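# Insert the steel peg into the block's hole

## Task

Seat the steel peg fully in the block's hole. The block must never end up more than 1.5 cm from its starting position, or the attempt fails. The peg has to stay inserted on its own, with no gripper supporting it. Finish by opening the gripper and withdrawing the arm.

## Robot and tools

Robot: two six-joint arms, left_arm and right_arm, each with a two-finger parallel gripper and a wrist camera. They face each other across the table. left_arm's base is at (-0.186, +0.530, +0.133) m, quat_wxyz (+0.751, 0, 0, -0.660), on the +y side. right_arm's base is at (+0.064, -0.572, +0.096) m, quat_wxyz (+0.676, 0, 0, +0.737). The names do not refer to sides of any picture.

Frame: all poses use one scene frame in metres. The origin is the table centre, +z is up, and the table surface is at z = +0.020. Quaternions are written w first (qw, qx, qy, qz). In a gripper's own axes, the fingers extend along +x and close along y. end_effector_position is the point between the finger pads, about 3 to 4 cm short of the fingertips. Reported hand positions can be slightly wrong, more so at long reach.

Command row: every row holds 16 numbers. The first 8 are left_arm's x, y, z, qw, qx, qy, qz, opening. The last 8 are the same for right_arm. Both arms always need numbers, even if only one moves. x, y, z and the quaternion are an absolute target pose in the scene frame, not an offset. Opening is also absolute, from -1 to +1. +1 means fully open (0.088 m), and empty fingers touch near -0.80; going lower adds nothing. Closing from fully open takes at least about 0.5 s. A target more than 0.6 m from the arm's last reported position along any gripper axis is refused. At every step the controller limits the commanded pose to 70 mm and 16 degrees from the measured pose, so far targets need several calls. To hold an orientation or keep an arm still, resend the exact same pose and quaternion each time rather than copying the drifted reading.

Tools:
- execute_actions: "actions" is a list with zero or one entry. An empty list just returns the state with pictures. An action is {"rows": [...], "steps": n}: 1 to 15 rows, n from 12 to 15 steps (default 15), each step 1/30 s. Each row lasts one step, and the last row repeats if rows run out. A wait is {"steps": n} with n up to 300, counted from the previous result, so thinking time eats into it. "pictures": true adds camera images. The result arrives 12 steps before the action finishes, and those remaining steps run while you think.
- move: "target" is one 16-number row as above, giving absolute poses. "speed" is 0.002 to 0.5 m/s (default 0.25), and rotation is capped at twice that value in rad/s. Both grippers follow straight lines that finish together, lasting 0.5 to 10 s; longer paths stop short at 10 s. The opening is sent when the move starts. Paths ignore obstacles and the other arm. The gripper may lag, stray or overshoot the speed, especially near full reach. The result ends with a "move:" line. The ending is done, off_target, moving, held (a check blocked the final step) or fault, plus the distance from each pose. limits=paced means the pose was clipped. limits=held means some steps were blocked, after which the arm may jump quickly. Faster contact strikes harder, and aiming past a contact presses harder.
- wait: "seconds" 0 to 10. Nothing new is commanded; the arms keep heading to their last clipped pose.
- zoom_image: "camera" is one of cam_head_left, cam_head_right, cam_left_wrist, cam_right_wrist. "region" is [x0, y0, x1, y1] in image pixels, origin top-left, at most 504 by 504. Every image is 504x504. Calibration (K, distortion, T_world_to_cam) was given for each camera and may be slightly off.
- read_manual: returns only the URDF licence texts.
- finished_scene: "scene" is the number of the current scene. Replying without any tool call also ends things.

Result lines: the state line, left_arm: ... | right_arm: ..., gives each gripper's position, quaternion and linear/angular velocity. grip_measured is the finger opening on the command scale. The last entry of Joint positions is the opening in metres. Joint torques and External joint torques are noisy estimates that include friction. HELD marks steps where your row was not fully sent. "pose unreachable" names an arm whose command the clearance check changed. "Hand target" shows where the controller is steering each arm. MOTOR HOT warns of heating, and OVER-TEMPERATURE FAULT or TORQUE FAULT mean the arm has been stopped.

Gripping: readings can be off by about 1 mm. A hard object squeezed between the pads reads up to about 0.061 narrower than its real width. To hold firmly, command about 0.07 below grip_measured; a smaller gap gives a gentler grip. Objects under about 3 mm wide get less force.

Cautions: joint friction can leave the gripper short of its target or tilted, and tiny moves may not happen at all. Check each result and correct the tilt. Keep the block within 1.5 cm of where it started: approach gently, slowly and in line with the hole. Avoid drops, slams and hard pushes, and never knock anything off the table. Keep the arms from hitting or squeezing each other. Joint load limits (N m) are waist 17, shoulder 21.1, elbow 21, wrist pitch 5.55, wrist yaw 5.53, wrist roll 5.19. Held weight counts toward them, and exceeding one stops that arm for 10 s. Holding loads for a long time heats the motors and can lead to a forced stop or loss of power. Loose objects may occasionally get nudged by outside disturbances.

Each tool is called after ">>>" as name(argument=value, ...), one argument or row to a line, values as JSON.

## Session

>>> execute_actions(
  actions=[],
)

Scene clock: 0.00 s of 4600.00 s.
left_arm: end_effector_position=(-0.1101, +0.2647, +0.1532) grip_measured=+1.000 end_effector_quat_wxyz=(+0.663, +0.338, +0.663, -0.078) end_effector_velocity=(+0.000, +0.002, +0.001) end_effector_angular_velocity=(+0.006, -0.013, +0.016) | right_arm: end_effector_position=(-0.2844, -0.5776, +0.2366) grip_measured=+1.000 end_effector_quat_wxyz=(+0.383, +0.078, +0.833, -0.392) end_effector_velocity=(+0.003, -0.000, -0.003) end_effector_angular_velocity=(-0.011, -0.013, -0.002)
Joint positions: left_arm=[ 0.057  1.976  1.232 -1.156 -0.17  -0.805  0.088] | right_arm=[ 1.403  1.319  0.817 -0.299 -0.228 -2.394  0.088]
Joint velocities: left_arm=[-0.002 -0.002 -0.002 -0.007 -0.007 -0.022  0.   ] | right_arm=[-0.002 -0.002 -0.007 -0.007 -0.007  0.007  0.   ]
Joint torques (N m, as the arm reports them, + toward a larger angle): no reading
External joint torques (N m, as the arm's controller estimates them; a push from outside toward a larger angle lowers the number): no reading
Heat: left arm: hottest waist 24 °C (+0.0 °C/min); right arm: hottest shoulder 23 °C (+0.0 °C/min).
Hand target (left_arm): -0.110, +0.265, +0.153; +0.663, +0.338, +0.663, -0.078
Hand target (right_arm): -0.284, -0.578, +0.237; +0.383, +0.078, +0.833, -0.392

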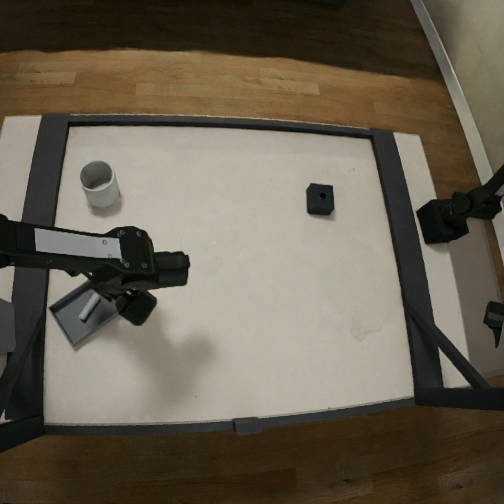

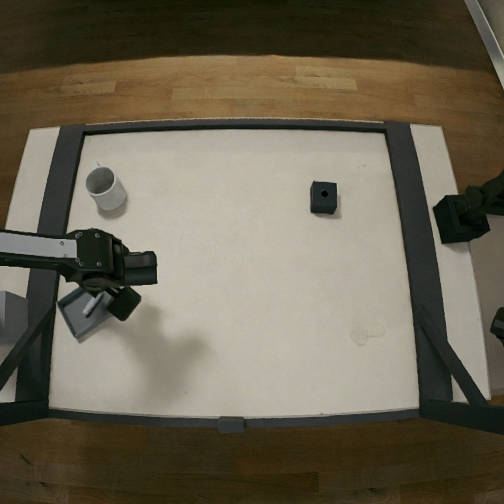

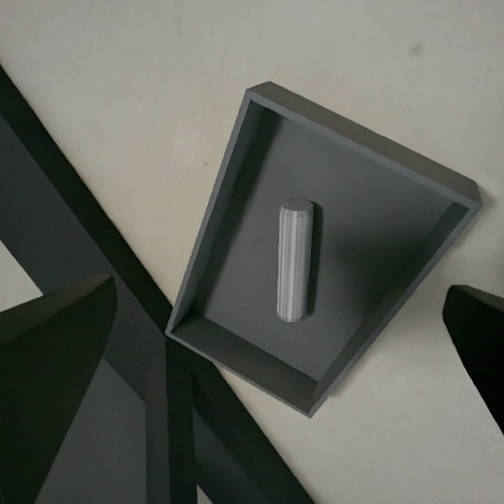

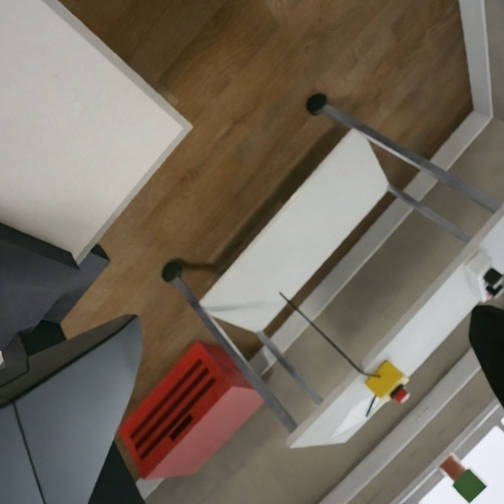

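>>> move(
  target=[-0.111,0.2935,0.11,0.551,0.228,0.787,-0.16,0.0,-0.284,-0.578,0.237,0.383,0.078,0.833,-0.392,1],
  speed=0.15,
)

Scene clock: 3.70 s of 4600.00 s.
left_arm: end_effector_position=(-0.1106, +0.2922, +0.1104) grip_measured=+0.003 end_effector_quat_wxyz=(+0.554, +0.227, +0.785, -0.158) end_effector_velocity=(+0.000, +0.001, -0.001) end_effector_angular_velocity=(-0.001, -0.006, -0.011) | right_arm: end_effector_position=(-0.2844, -0.5776, +0.2366) grip_measured=+1.000 end_effector_quat_wxyz=(+0.383, +0.078, +0.833, -0.392) end_effector_velocity=(+0.001, -0.000, +0.001) end_effector_angular_velocity=(-0.000, -0.001, +0.008)
Joint positions: left_arm=[ 0.289  1.954  1.003 -0.909  0.186 -0.566  0.039] | right_arm=[ 1.403  1.319  0.817 -0.299 -0.228 -2.394  0.088]
Joint velocities: left_arm=[-0.002 -0.002 -0.007  0.007 -0.007  0.007 -0.   ] | right_arm=[-0.002 -0.002  0.002 -0.007 -0.007 -0.007  0.   ]
Joint torques (N m, as the arm reports them, + toward a larger angle): left_arm=[ 0.08 -6.3   2.73  0.03  0.16  0.25] | right_arm=[ 0.09 -5.53  7.84  0.91 -0.17  0.07]
External joint torques (N m, as the arm's controller estimates them; a push from outside toward a larger angle lowers the number): left_arm=[ 0.07  0.17 -1.02  0.22  0.08  0.25] | right_arm=[ 0.07 -0.67  1.04 -0.5  -0.03  0.04]
Heat: left arm: hottest waist 24 °C (+0.0 °C/min); right arm: hottest shoulder 23 °C (+0.0 °C/min).
Hand target (left_arm): -0.111, +0.293, +0.110; +0.552, +0.228, +0.786, -0.160
Hand target (right_arm): -0.284, -0.578, +0.237; +0.383, +0.078, +0.833, -0.392
Off the commanded pose (left_arm): 0.001 m, 0 deg.
Off the commanded pose (right_arm): 0.001 m, 0 deg.
Kept back: nothing.
move: done
camera_calibration (this result's frames):
cam_left_wrist: T_world_to_cam=[[-0.489389, -0.87201, 0.00986076, 0.203705], [-0.653017, 0.373934, 0.658591, -0.227551], [-0.577985, 0.315868, -0.752436, -0.00354397], [0, 0, 0, 1]] pos_world=[-0.0509519, 0.263841, 0.145188]

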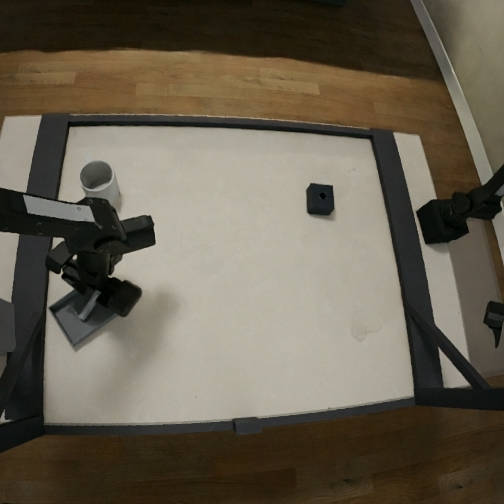

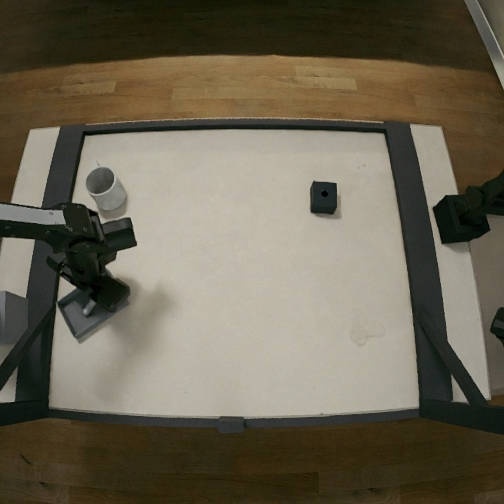

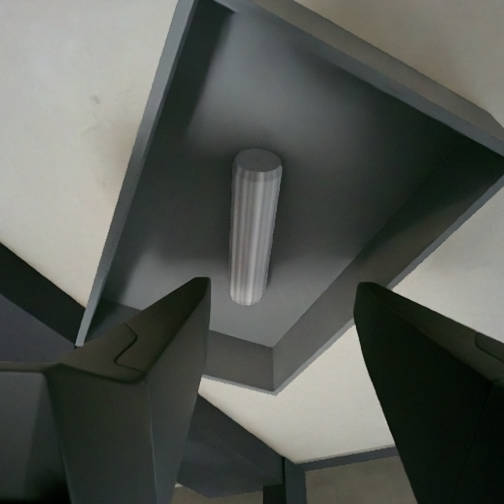

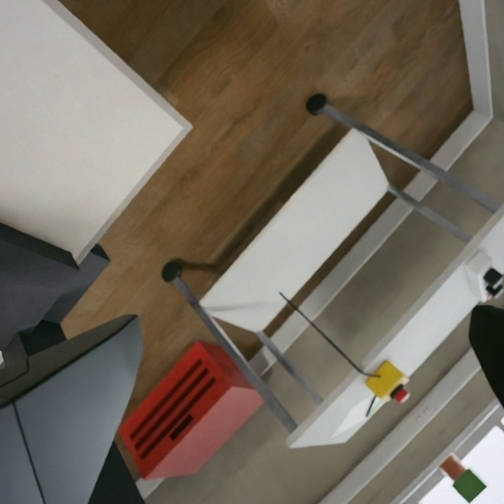

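>>> move(
  target=[-0.102,0.295,0.063,0.551,0.228,0.787,-0.16,0.0,-0.284,-0.578,0.237,0.383,0.078,0.833,-0.392,1],
  speed=0.06,
)

Scene clock: 6.10 s of 4600.00 s.
left_arm: end_effector_position=(-0.1016, +0.2921, +0.0659) grip_measured=+0.003 end_effector_quat_wxyz=(+0.554, +0.224, +0.786, -0.161) end_effector_velocity=(+0.001, +0.001, -0.002) end_effector_angular_velocity=(+0.009, -0.021, -0.007) | right_arm: end_effector_position=(-0.2844, -0.5776, +0.2366) grip_measured=+1.000 end_effector_quat_wxyz=(+0.383, +0.078, +0.833, -0.392) end_effector_velocity=(+0.003, -0.003, -0.003) end_effector_angular_velocity=(-0.012, -0.019, +0.018)
Joint positions: left_arm=[ 0.32   2.09   0.975 -0.746  0.184 -0.535  0.039] | right_arm=[ 1.403  1.319  0.817 -0.299 -0.228 -2.394  0.088]
Joint velocities: left_arm=[-0.007  0.002 -0.002  0.007 -0.022 -0.007 -0.   ] | right_arm=[-0.002  0.002  0.002 -0.022 -0.022 -0.007  0.   ]
Joint torques (N m, as the arm reports them, + toward a larger angle): left_arm=[ 0.18 -5.47  2.34 -0.04  0.06  0.23] | right_arm=[ 0.14 -5.49  7.85  0.94 -0.19  0.05]
External joint torques (N m, as the arm's controller estimates them; a push from outside toward a larger angle lowers the number): left_arm=[ 0.2   1.3  -0.85  0.14 -0.03  0.24] | right_arm=[ 0.13 -0.65  1.07 -0.46 -0.04  0.02]
Heat: left arm: hottest waist 24 °C (+0.0 °C/min); right arm: hottest shoulder 23 °C (+0.0 °C/min).
Hand target (left_arm): -0.102, +0.295, +0.063; +0.551, +0.228, +0.787, -0.160
Hand target (right_arm): -0.284, -0.578, +0.237; +0.383, +0.078, +0.833, -0.392
Off the commanded pose (left_arm): 0.004 m, 1 deg.
Off the commanded pose (right_arm): 0.001 m, 0 deg.
Kept back: nothing.
move: done
camera_calibration (this result's frames):
cam_left_wrist: T_world_to_cam=[[-0.488017, -0.872635, 0.0186617, 0.208235], [-0.651389, 0.378351, 0.657679, -0.193417], [-0.580974, 0.308803, -0.753067, -0.0299727], [0, 0, 0, 1]] pos_world=[-0.041781, 0.264148, 0.100749]

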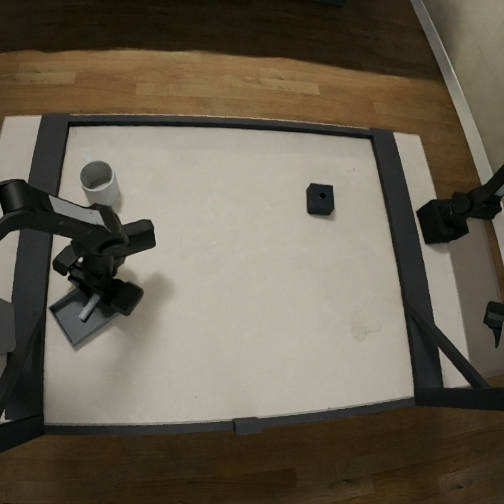

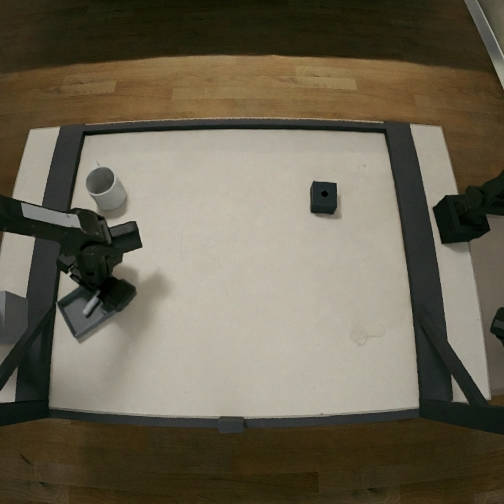

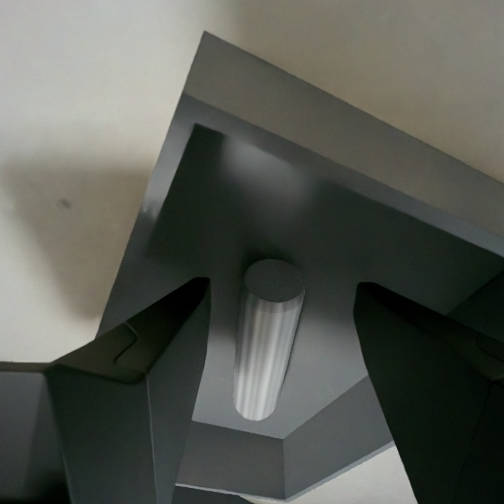

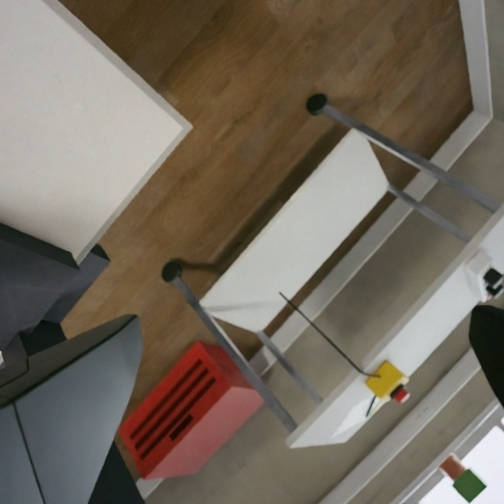

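>>> move(
  target=[-0.117,0.308,0.052,0.551,0.228,0.787,-0.16,0.0,-0.284,-0.578,0.237,0.383,0.078,0.833,-0.392,1],
  speed=0.03,
)

Scene clock: 7.60 s of 4600.00 s.
left_arm: end_effector_position=(-0.1072, +0.2999, +0.0594) grip_measured=+0.003 end_effector_quat_wxyz=(+0.564, +0.220, +0.778, -0.167) end_effector_velocity=(-0.002, +0.005, +0.001) end_effector_angular_velocity=(+0.020, -0.005, +0.017) | right_arm: end_effector_position=(-0.2844, -0.5776, +0.2366) grip_measured=+1.000 end_effector_quat_wxyz=(+0.383, +0.078, +0.833, -0.392) end_effector_velocity=(+0.002, +0.001, -0.001) end_effector_angular_velocity=(-0.001, -0.006, +0.003)
Joint positions: left_arm=[ 0.31   2.065  0.902 -0.667  0.178 -0.547  0.039] | right_arm=[ 1.403  1.319  0.817 -0.299 -0.228 -2.394  0.088]
Joint velocities: left_arm=[-0.002 -0.007 -0.012 -0.007 -0.007 -0.022  0.   ] | right_arm=[-0.007 -0.002 -0.002 -0.007 -0.007 -0.007  0.   ]
Joint torques (N m, as the arm reports them, + toward a larger angle): left_arm=[-1.22 -3.86 -0.11  0.41  0.44 -0.2 ] | right_arm=[ 0.19 -5.57  7.86  0.91 -0.18  0.09]
External joint torques (N m, as the arm's controller estimates them; a push from outside toward a larger angle lowers the number): left_arm=[-1.22  2.65 -3.17  0.54  0.35 -0.19] | right_arm=[ 0.21 -0.76  1.13 -0.48 -0.05  0.06]
Heat: left arm: hottest waist 24 °C (+0.0 °C/min); right arm: hottest shoulder 24 °C (+7.9 °C/min).
Hand target (left_arm): -0.117, +0.308, +0.052; +0.551, +0.228, +0.787, -0.160
Hand target (right_arm): -0.284, -0.578, +0.237; +0.383, +0.078, +0.833, -0.392
Off the commanded pose (left_arm): 0.015 m, 2 deg.
Off the commanded pose (right_arm): 0.001 m, 0 deg.
Kept back: nothing.
move: off_target (left_arm)
camera_calibration (this result's frames):
cam_left_wrist: T_world_to_cam=[[-0.488317, -0.872229, 0.0276319, 0.211731], [-0.664062, 0.391946, 0.63671, -0.199984], [-0.566187, 0.292567, -0.770608, -0.0330538], [0, 0, 0, 1]] pos_world=[-0.0481248, 0.272731, 0.0960101]

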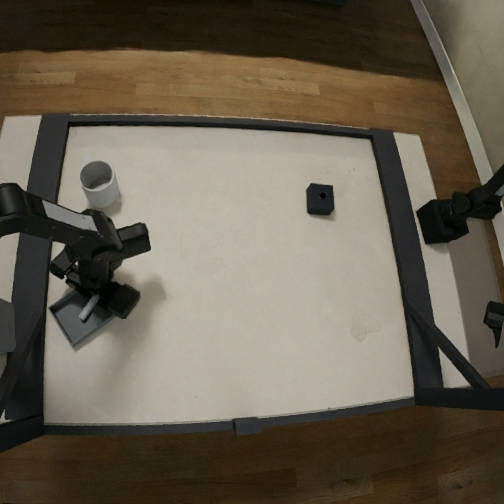

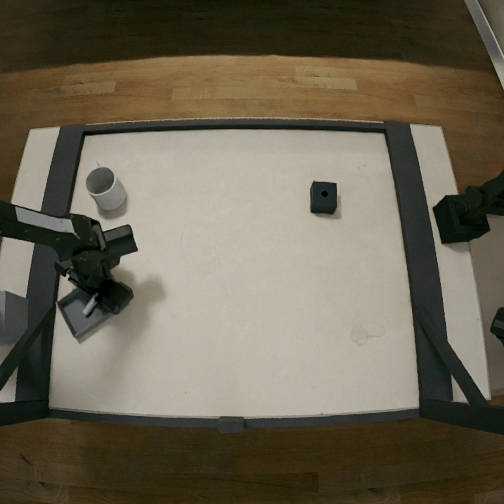

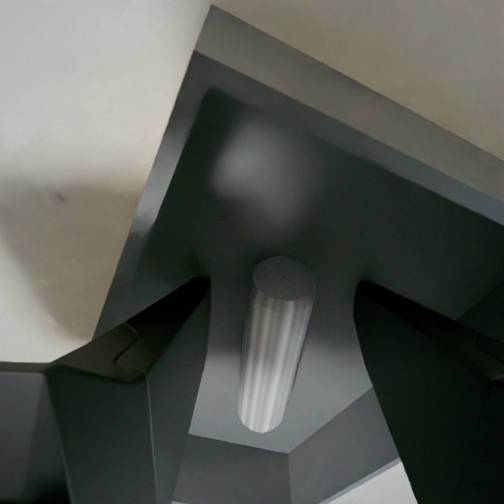

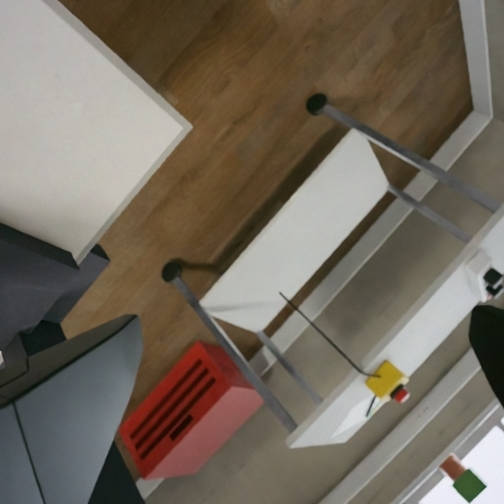

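Tips touch the floor. Lift slightly, slide along.

>>> move(
  target=[-0.119,0.309,0.064,0.551,0.228,0.787,-0.16,0.0,-0.284,-0.578,0.237,0.383,0.078,0.833,-0.392,1],
  speed=0.03,
)

>>> move(
  target=[-0.119,0.309,0.063,0.551,0.228,0.787,-0.16,-0.6,-0.284,-0.578,0.237,0.383,0.078,0.833,-0.392,1],
  speed=0.03,
)

Scene clock: 8.93 s of 4600.00 s.
left_arm: end_effector_position=(-0.1179, +0.3086, +0.0615) grip_measured=+0.003 end_effector_quat_wxyz=(+0.550, +0.230, +0.787, -0.161) end_effector_velocity=(-0.001, +0.005, +0.001) end_effector_angular_velocity=(+0.025, +0.001, +0.007) | right_arm: end_effector_position=(-0.2844, -0.5776, +0.2366) grip_measured=+1.000 end_effector_quat_wxyz=(+0.383, +0.078, +0.833, -0.392) end_effector_velocity=(-0.002, +0.002, +0.001) end_effector_angular_velocity=(+0.011, +0.011, +0.013)
Joint positions: left_arm=[ 0.292  2.056  0.882 -0.694  0.19  -0.553  0.039] | right_arm=[ 1.403  1.319  0.817 -0.299 -0.228 -2.394  0.088]
Joint velocities: left_arm=[ 0.002 -0.002 -0.002 -0.022 -0.007 -0.007 -0.   ] | right_arm=[-0.007  0.002  0.002  0.007 -0.007 -0.022  0.   ]
Joint torques (N m, as the arm reports them, + toward a larger angle): left_arm=[-0.09 -7.38  1.87 -0.34  0.17 -0.22] | right_arm=[ 0.14 -5.48  7.89  0.93 -0.2   0.07]
External joint torques (N m, as the arm's controller estimates them; a push from outside toward a larger angle lowers the number): left_arm=[-0.12 -1.02 -1.09 -0.15  0.09 -0.22] | right_arm=[ 0.14 -0.65  1.07 -0.49 -0.06  0.04]
Heat: left arm: hottest waist 24 °C (+0.0 °C/min); right arm: hottest shoulder 24 °C (+6.7 °C/min).
Hand target (left_arm): -0.119, +0.309, +0.064; +0.551, +0.228, +0.787, -0.160
Hand target (right_arm): -0.284, -0.578, +0.237; +0.383, +0.078, +0.833, -0.392
Off the commanded pose (left_arm): 0.003 m, 0 deg.
Off the commanded pose (right_arm): 0.001 m, 0 deg.
Kept back: nothing.
move: done
camera_calibration (this result's frames):
cam_left_wrist: T_world_to_cam=[[-0.495897, -0.868285, 0.0129263, 0.212866], [-0.644299, 0.377873, 0.664899, -0.206896], [-0.582206, 0.321393, -0.746821, -0.0522745], [0, 0, 0, 1]] pos_world=[-0.0581781, 0.27981, 0.095774]

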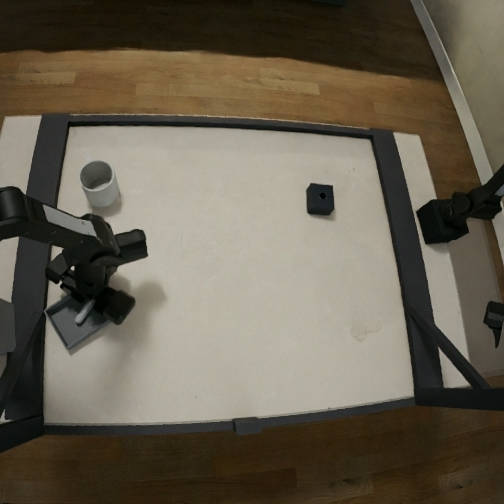

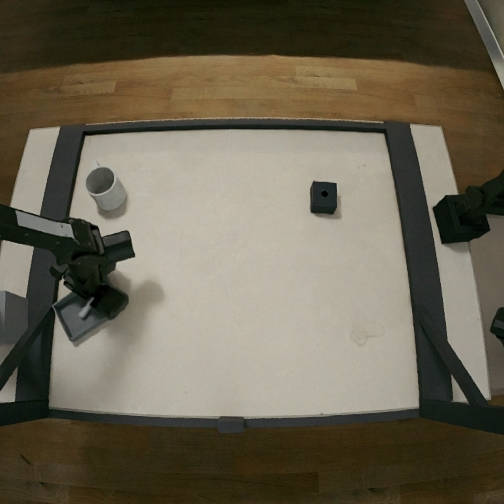

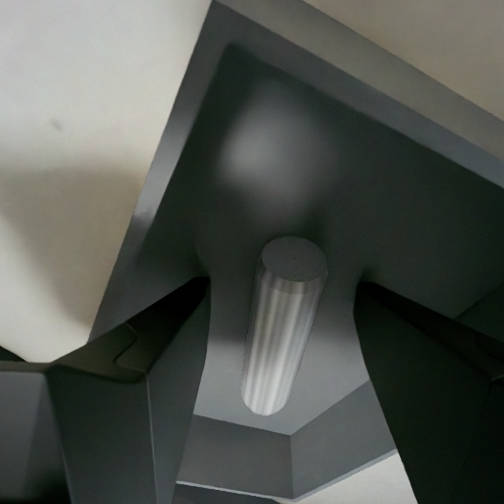

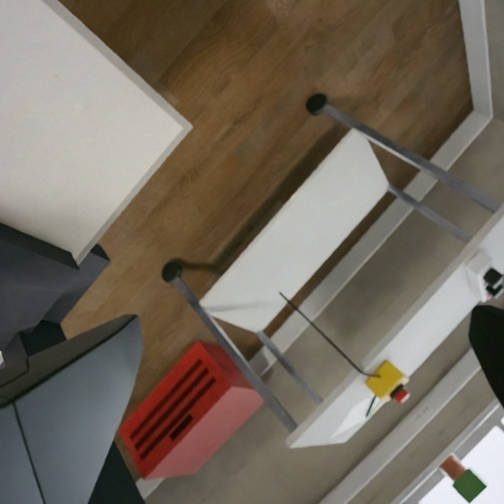

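Scene clock: 9.63 s of 4600.00 s.
left_arm: end_effector_position=(-0.1180, +0.3089, +0.0616) grip_measured=-0.515 end_effector_quat_wxyz=(+0.549, +0.230, +0.787, -0.160) end_effector_velocity=(+0.000, +0.000, +0.001) end_effector_angular_velocity=(+0.007, -0.007, +0.002) | right_arm: end_effector_position=(-0.2844, -0.5776, +0.2366) grip_measured=+1.000 end_effector_quat_wxyz=(+0.383, +0.078, +0.833, -0.392) end_effector_velocity=(+0.002, +0.003, -0.001) end_effector_angular_velocity=(-0.001, -0.006, -0.002)
Joint positions: left_arm=[ 0.292  2.056  0.882 -0.695  0.19  -0.553  0.014] | right_arm=[ 1.403  1.319  0.817 -0.299 -0.228 -2.394  0.088]
Joint velocities: left_arm=[-0.002 -0.002  0.002 -0.007 -0.007 -0.007 -0.   ] | right_arm=[-0.012 -0.002 -0.002 -0.007 -0.007 -0.007  0.   ]
Joint torques (N m, as the arm reports them, + toward a larger angle): left_arm=[-0.26 -6.91  1.75 -0.12  0.15 -0.23] | right_arm=[ 0.12 -5.51  7.94  0.91 -0.18  0.06]
External joint torques (N m, as the arm's controller estimates them; a push from outside toward a larger angle lowers the number): left_arm=[-0.25 -0.58 -1.19  0.08  0.06 -0.23] | right_arm=[ 0.16 -0.69  1.2  -0.48 -0.05  0.03]
Heat: left arm: hottest waist 24 °C (+0.0 °C/min); right arm: hottest shoulder 24 °C (+6.2 °C/min).
Hand target (left_arm): -0.119, +0.309, +0.063; +0.551, +0.228, +0.787, -0.160
Hand target (right_arm): -0.284, -0.578, +0.237; +0.383, +0.078, +0.833, -0.392
Off the commanded pose (left_arm): 0.002 m, 0 deg.
Off the commanded pose (right_arm): 0.001 m, 0 deg.
Kept back: nothing.
move: done
camera_calibration (this result's frames):
cam_left_wrist: T_world_to_cam=[[-0.495892, -0.868298, 0.0122506, 0.213051], [-0.643989, 0.377178, 0.665594, -0.206879], [-0.582555, 0.322173, -0.746213, -0.0526652], [0, 0, 0, 1]] pos_world=[-0.0582583, 0.279989, 0.0957882]

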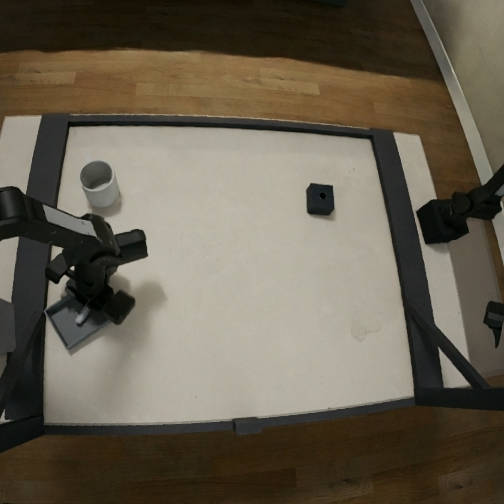

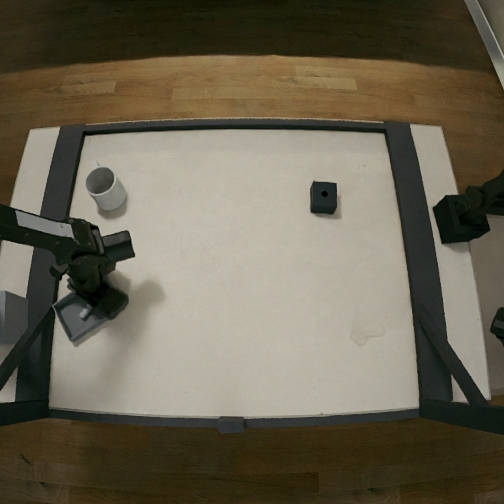

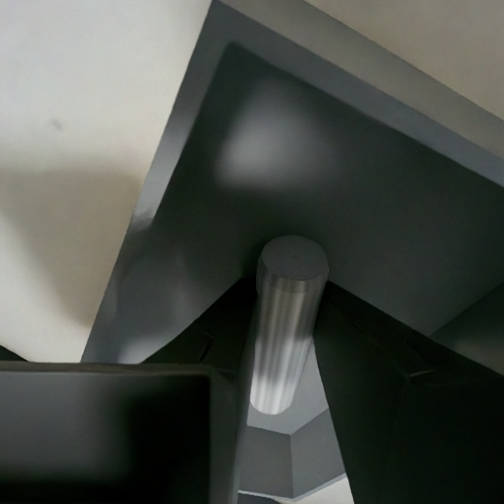

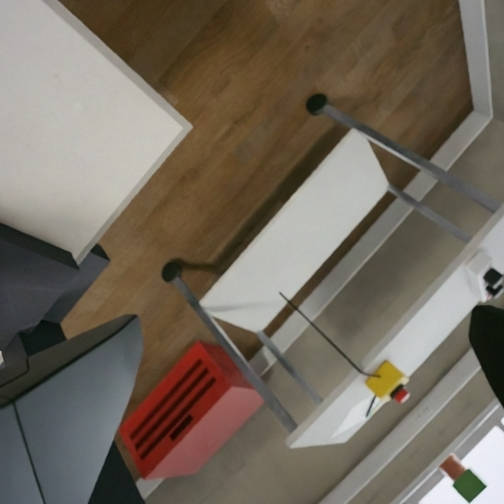

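>>> move(
  target=[-0.119,0.29,0.18,0.551,0.228,0.787,-0.16,-0.6,-0.1,-0.45,0.3,0.5,-0.5,0.5,0.5,1],
  speed=0.15,
)

>>> move(
  target=[-0.05,-0.06,0.16,0.123,0.696,-0.696,0.123,-0.6,0.0,-0.3,0.3,0.5,-0.5,0.5,0.5,0.2],
  speed=0.2,
)

Scene clock: 20.40 s of 4600.00 s.
left_arm: end_effector_position=(-0.1195, +0.2942, +0.1749) grip_measured=-0.515 end_effector_quat_wxyz=(+0.546, +0.234, +0.789, -0.155) end_effector_velocity=(-0.002, +0.001, +0.001) end_effector_angular_velocity=(+0.002, +0.011, -0.007) | right_arm: end_effector_position=(-0.1019, -0.4497, +0.3003) grip_measured=+1.000 end_effector_quat_wxyz=(+0.667, +0.289, +0.486, +0.484) end_effector_velocity=(+0.002, +0.000, -0.001) end_effector_angular_velocity=(+0.023, -0.032, +0.018)
Joint positions: left_arm=[ 0.265  1.814  1.109 -1.175  0.196 -0.579  0.014] | right_arm=[ 1.582  1.307  0.924 -1.567  1.161 -3.131  0.088]
Joint velocities: left_arm=[-0.002 -0.002 -0.002 -0.007  0.007  0.007  0.   ] | right_arm=[ 0.007 -0.002 -0.022 -0.007  0.022 -0.007  0.   ]
Joint torques (N m, as the arm reports them, + toward a larger angle): left_arm=[-0.21 -7.45  5.18 -0.49  0.19 -0.23] | right_arm=[ 0.3  -4.04  5.09 -0.62  0.64 -0.21]
External joint torques (N m, as the arm's controller estimates them; a push from outside toward a larger angle lowers the number): left_arm=[-0.19 -1.24  0.75 -0.26  0.1  -0.23] | right_arm=[ 0.31 -0.88 -0.12 -0.33  0.03 -0.17]
Heat: left arm: hottest shoulder 26 °C (+5.9 °C/min); right arm: hottest shoulder 24 °C (+2.9 °C/min).
Hand target (left_arm): -0.119, +0.291, +0.180; +0.551, +0.228, +0.787, -0.160
Hand target (right_arm): -0.100, -0.450, +0.300; +0.667, +0.286, +0.483, +0.490
Off the commanded pose (left_arm): 0.007 m, 1 deg.
Off the commanded pose (right_arm): 0.002 m, 95 deg; orientation clipped at the last step of the last action.
joint sent to its limit (right arm) — the command would take joint 4 (wrist pitch) past its lower limit and joint 6 (wrist roll) past its lower limit, so those joints were sent only as far as their limits.
Kept back: nothing.
move: off_target (right_arm); limits=paced
camera_calibration (this result's frames):
cam_left_wrist: T_world_to_cam=[[-0.496676, -0.867935, 0.00131538, 0.199848], [-0.640438, 0.367513, 0.674369, -0.275972], [-0.585792, 0.334101, -0.738393, 0.0304414], [0, 0, 0, 1]] pos_world=[-0.0596508, 0.264707, 0.208322]
cam_right_wrist: T_world_to_cam=[[0.309139, -0.35939, -0.880495, 0.1472], [-0.915771, -0.362215, -0.173679, -0.175463], [-0.25651, 0.860023, -0.441093, 0.577689], [0, 0, 0, 1]] pos_world=[-0.0580066, -0.507479, 0.353949]

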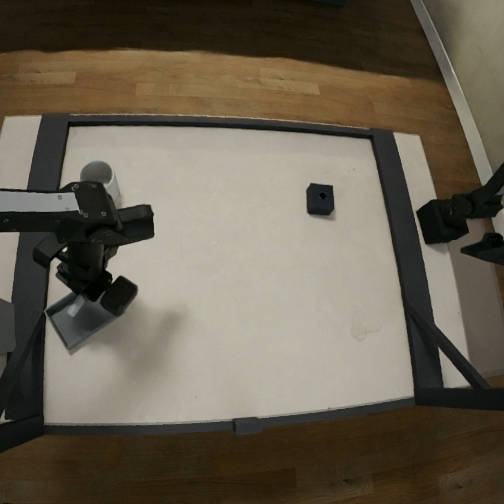

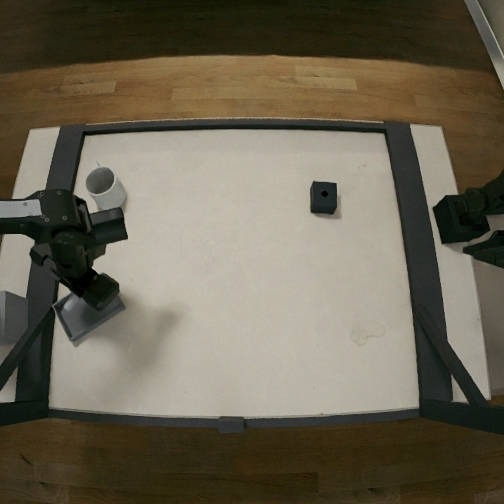

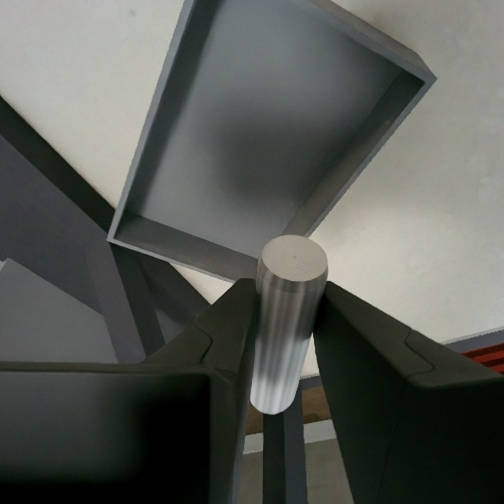

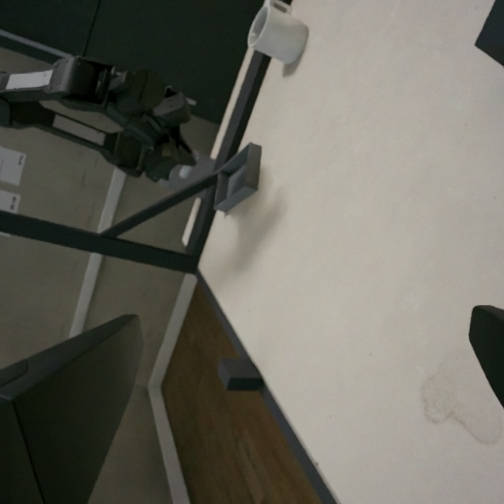

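Scene clock: 27.00 s of 4600.00 s.
left_arm: end_effector_position=(-0.0487, -0.0589, +0.1621) grip_measured=-0.515 end_effector_quat_wxyz=(+0.065, +0.708, -0.690, +0.131) end_effector_velocity=(+0.000, -0.002, +0.002) end_effector_angular_velocity=(-0.003, +0.022, -0.001) | right_arm: end_effector_position=(-0.0005, -0.3028, +0.3009) grip_measured=+0.202 end_effector_quat_wxyz=(+0.828, +0.399, +0.171, +0.354) end_effector_velocity=(+0.000, +0.000, -0.001) end_effector_angular_velocity=(+0.016, +0.025, -0.007)
Joint positions: left_arm=[ 0.167  2.828  1.552  1.565  0.272 -3.129  0.014] | right_arm=[ 0.724  1.677  0.991 -1.567  1.57  -3.131  0.049]
Joint velocities: left_arm=[-0.002 -0.002  0.007 -0.007 -0.007 -0.022 -0.   ] | right_arm=[-0.002  0.002  0.002  0.007 -0.007  0.022 -0.   ]
Joint torques (N m, as the arm reports them, + toward a larger angle): left_arm=[-0.16 -9.58  5.12  2.01 -0.12 -0.22] | right_arm=[-0.32 -4.71  6.06 -0.81  0.6  -0.19]
External joint torques (N m, as the arm's controller estimates them; a push from outside toward a larger angle lowers the number): left_arm=[-0.14  1.67  0.86  0.45 -0.07 -0.22] | right_arm=[-0.34  0.65  1.5  -0.31  0.05 -0.15]
Heat: left arm: hottest shoulder 27 °C (+6.7 °C/min); right arm: hottest shoulder 24 °C (+2.2 °C/min).
Hand target (left_arm): -0.049, -0.060, +0.163; +0.070, +0.708, -0.690, +0.133
Hand target (right_arm): -0.001, -0.301, +0.300; +0.830, +0.395, +0.168, +0.355
Off the commanded pose (left_arm): 0.003 m, 7 deg.
Off the commanded pose (right_arm): 0.003 m, 123 deg; orientation clipped at the last step of the last action.
joint sent to its limit (left arm) — the command would take joint 4 (wrist pitch) past its upper limit and joint 6 (wrist roll) past its lower limit, so those joints were sent only as far as their limits.
joint sent to its limit (right arm) — the command would take joint 4 (wrist pitch) past its lower limit, joint 5 (wrist yaw) past its upper limit and joint 6 (wrist roll) past its lower limit, so those joints were sent only as far as their limits.
Kept back: nothing.
move: off_target (left_arm, right_arm); limits=paced
camera_calibration (this result's frames):
cam_left_wrist: T_world_to_cam=[[0.9977, 0.054696, 0.0400272, 0.0494644], [-0.0650789, 0.608083, 0.791201, -0.0690175], [0.0189357, -0.791987, 0.610244, -0.0749946], [0, 0, 0, 1]] pos_world=[-0.0524222, -0.0201319, 0.0983919]
cam_right_wrist: T_world_to_cam=[[0.421485, -0.38841, -0.819444, 0.142067], [-0.783761, 0.298507, -0.544621, 0.28246], [0.456146, 0.871798, -0.178604, 0.402528], [0, 0, 0, 1]] pos_world=[-0.0221093, -0.380059, 0.342143]

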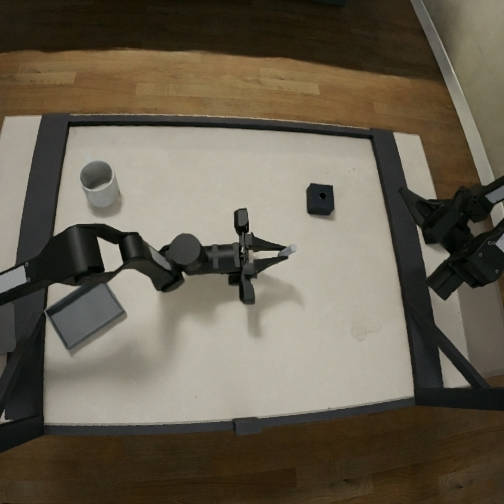

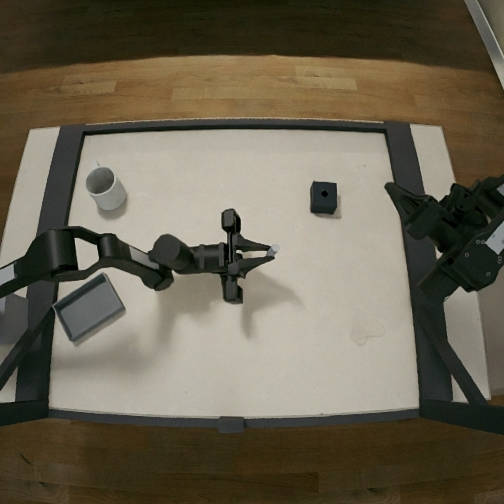

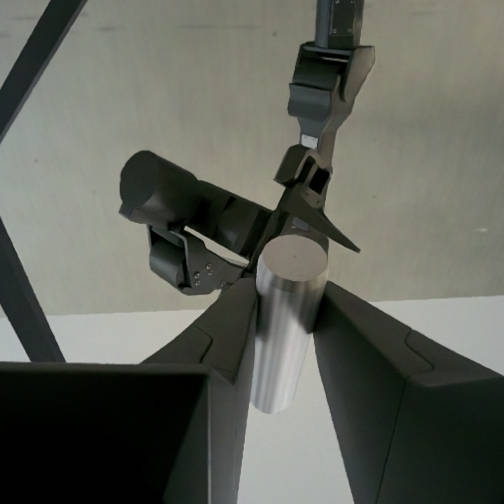

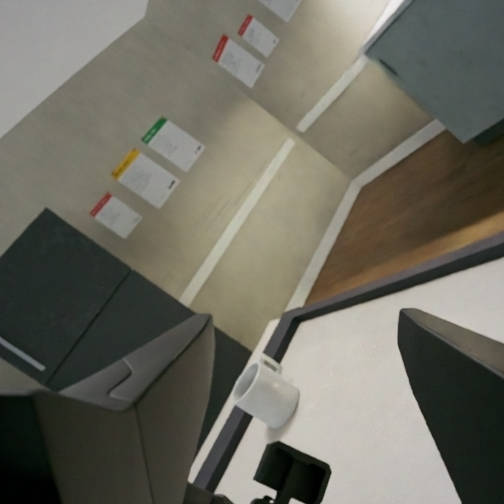

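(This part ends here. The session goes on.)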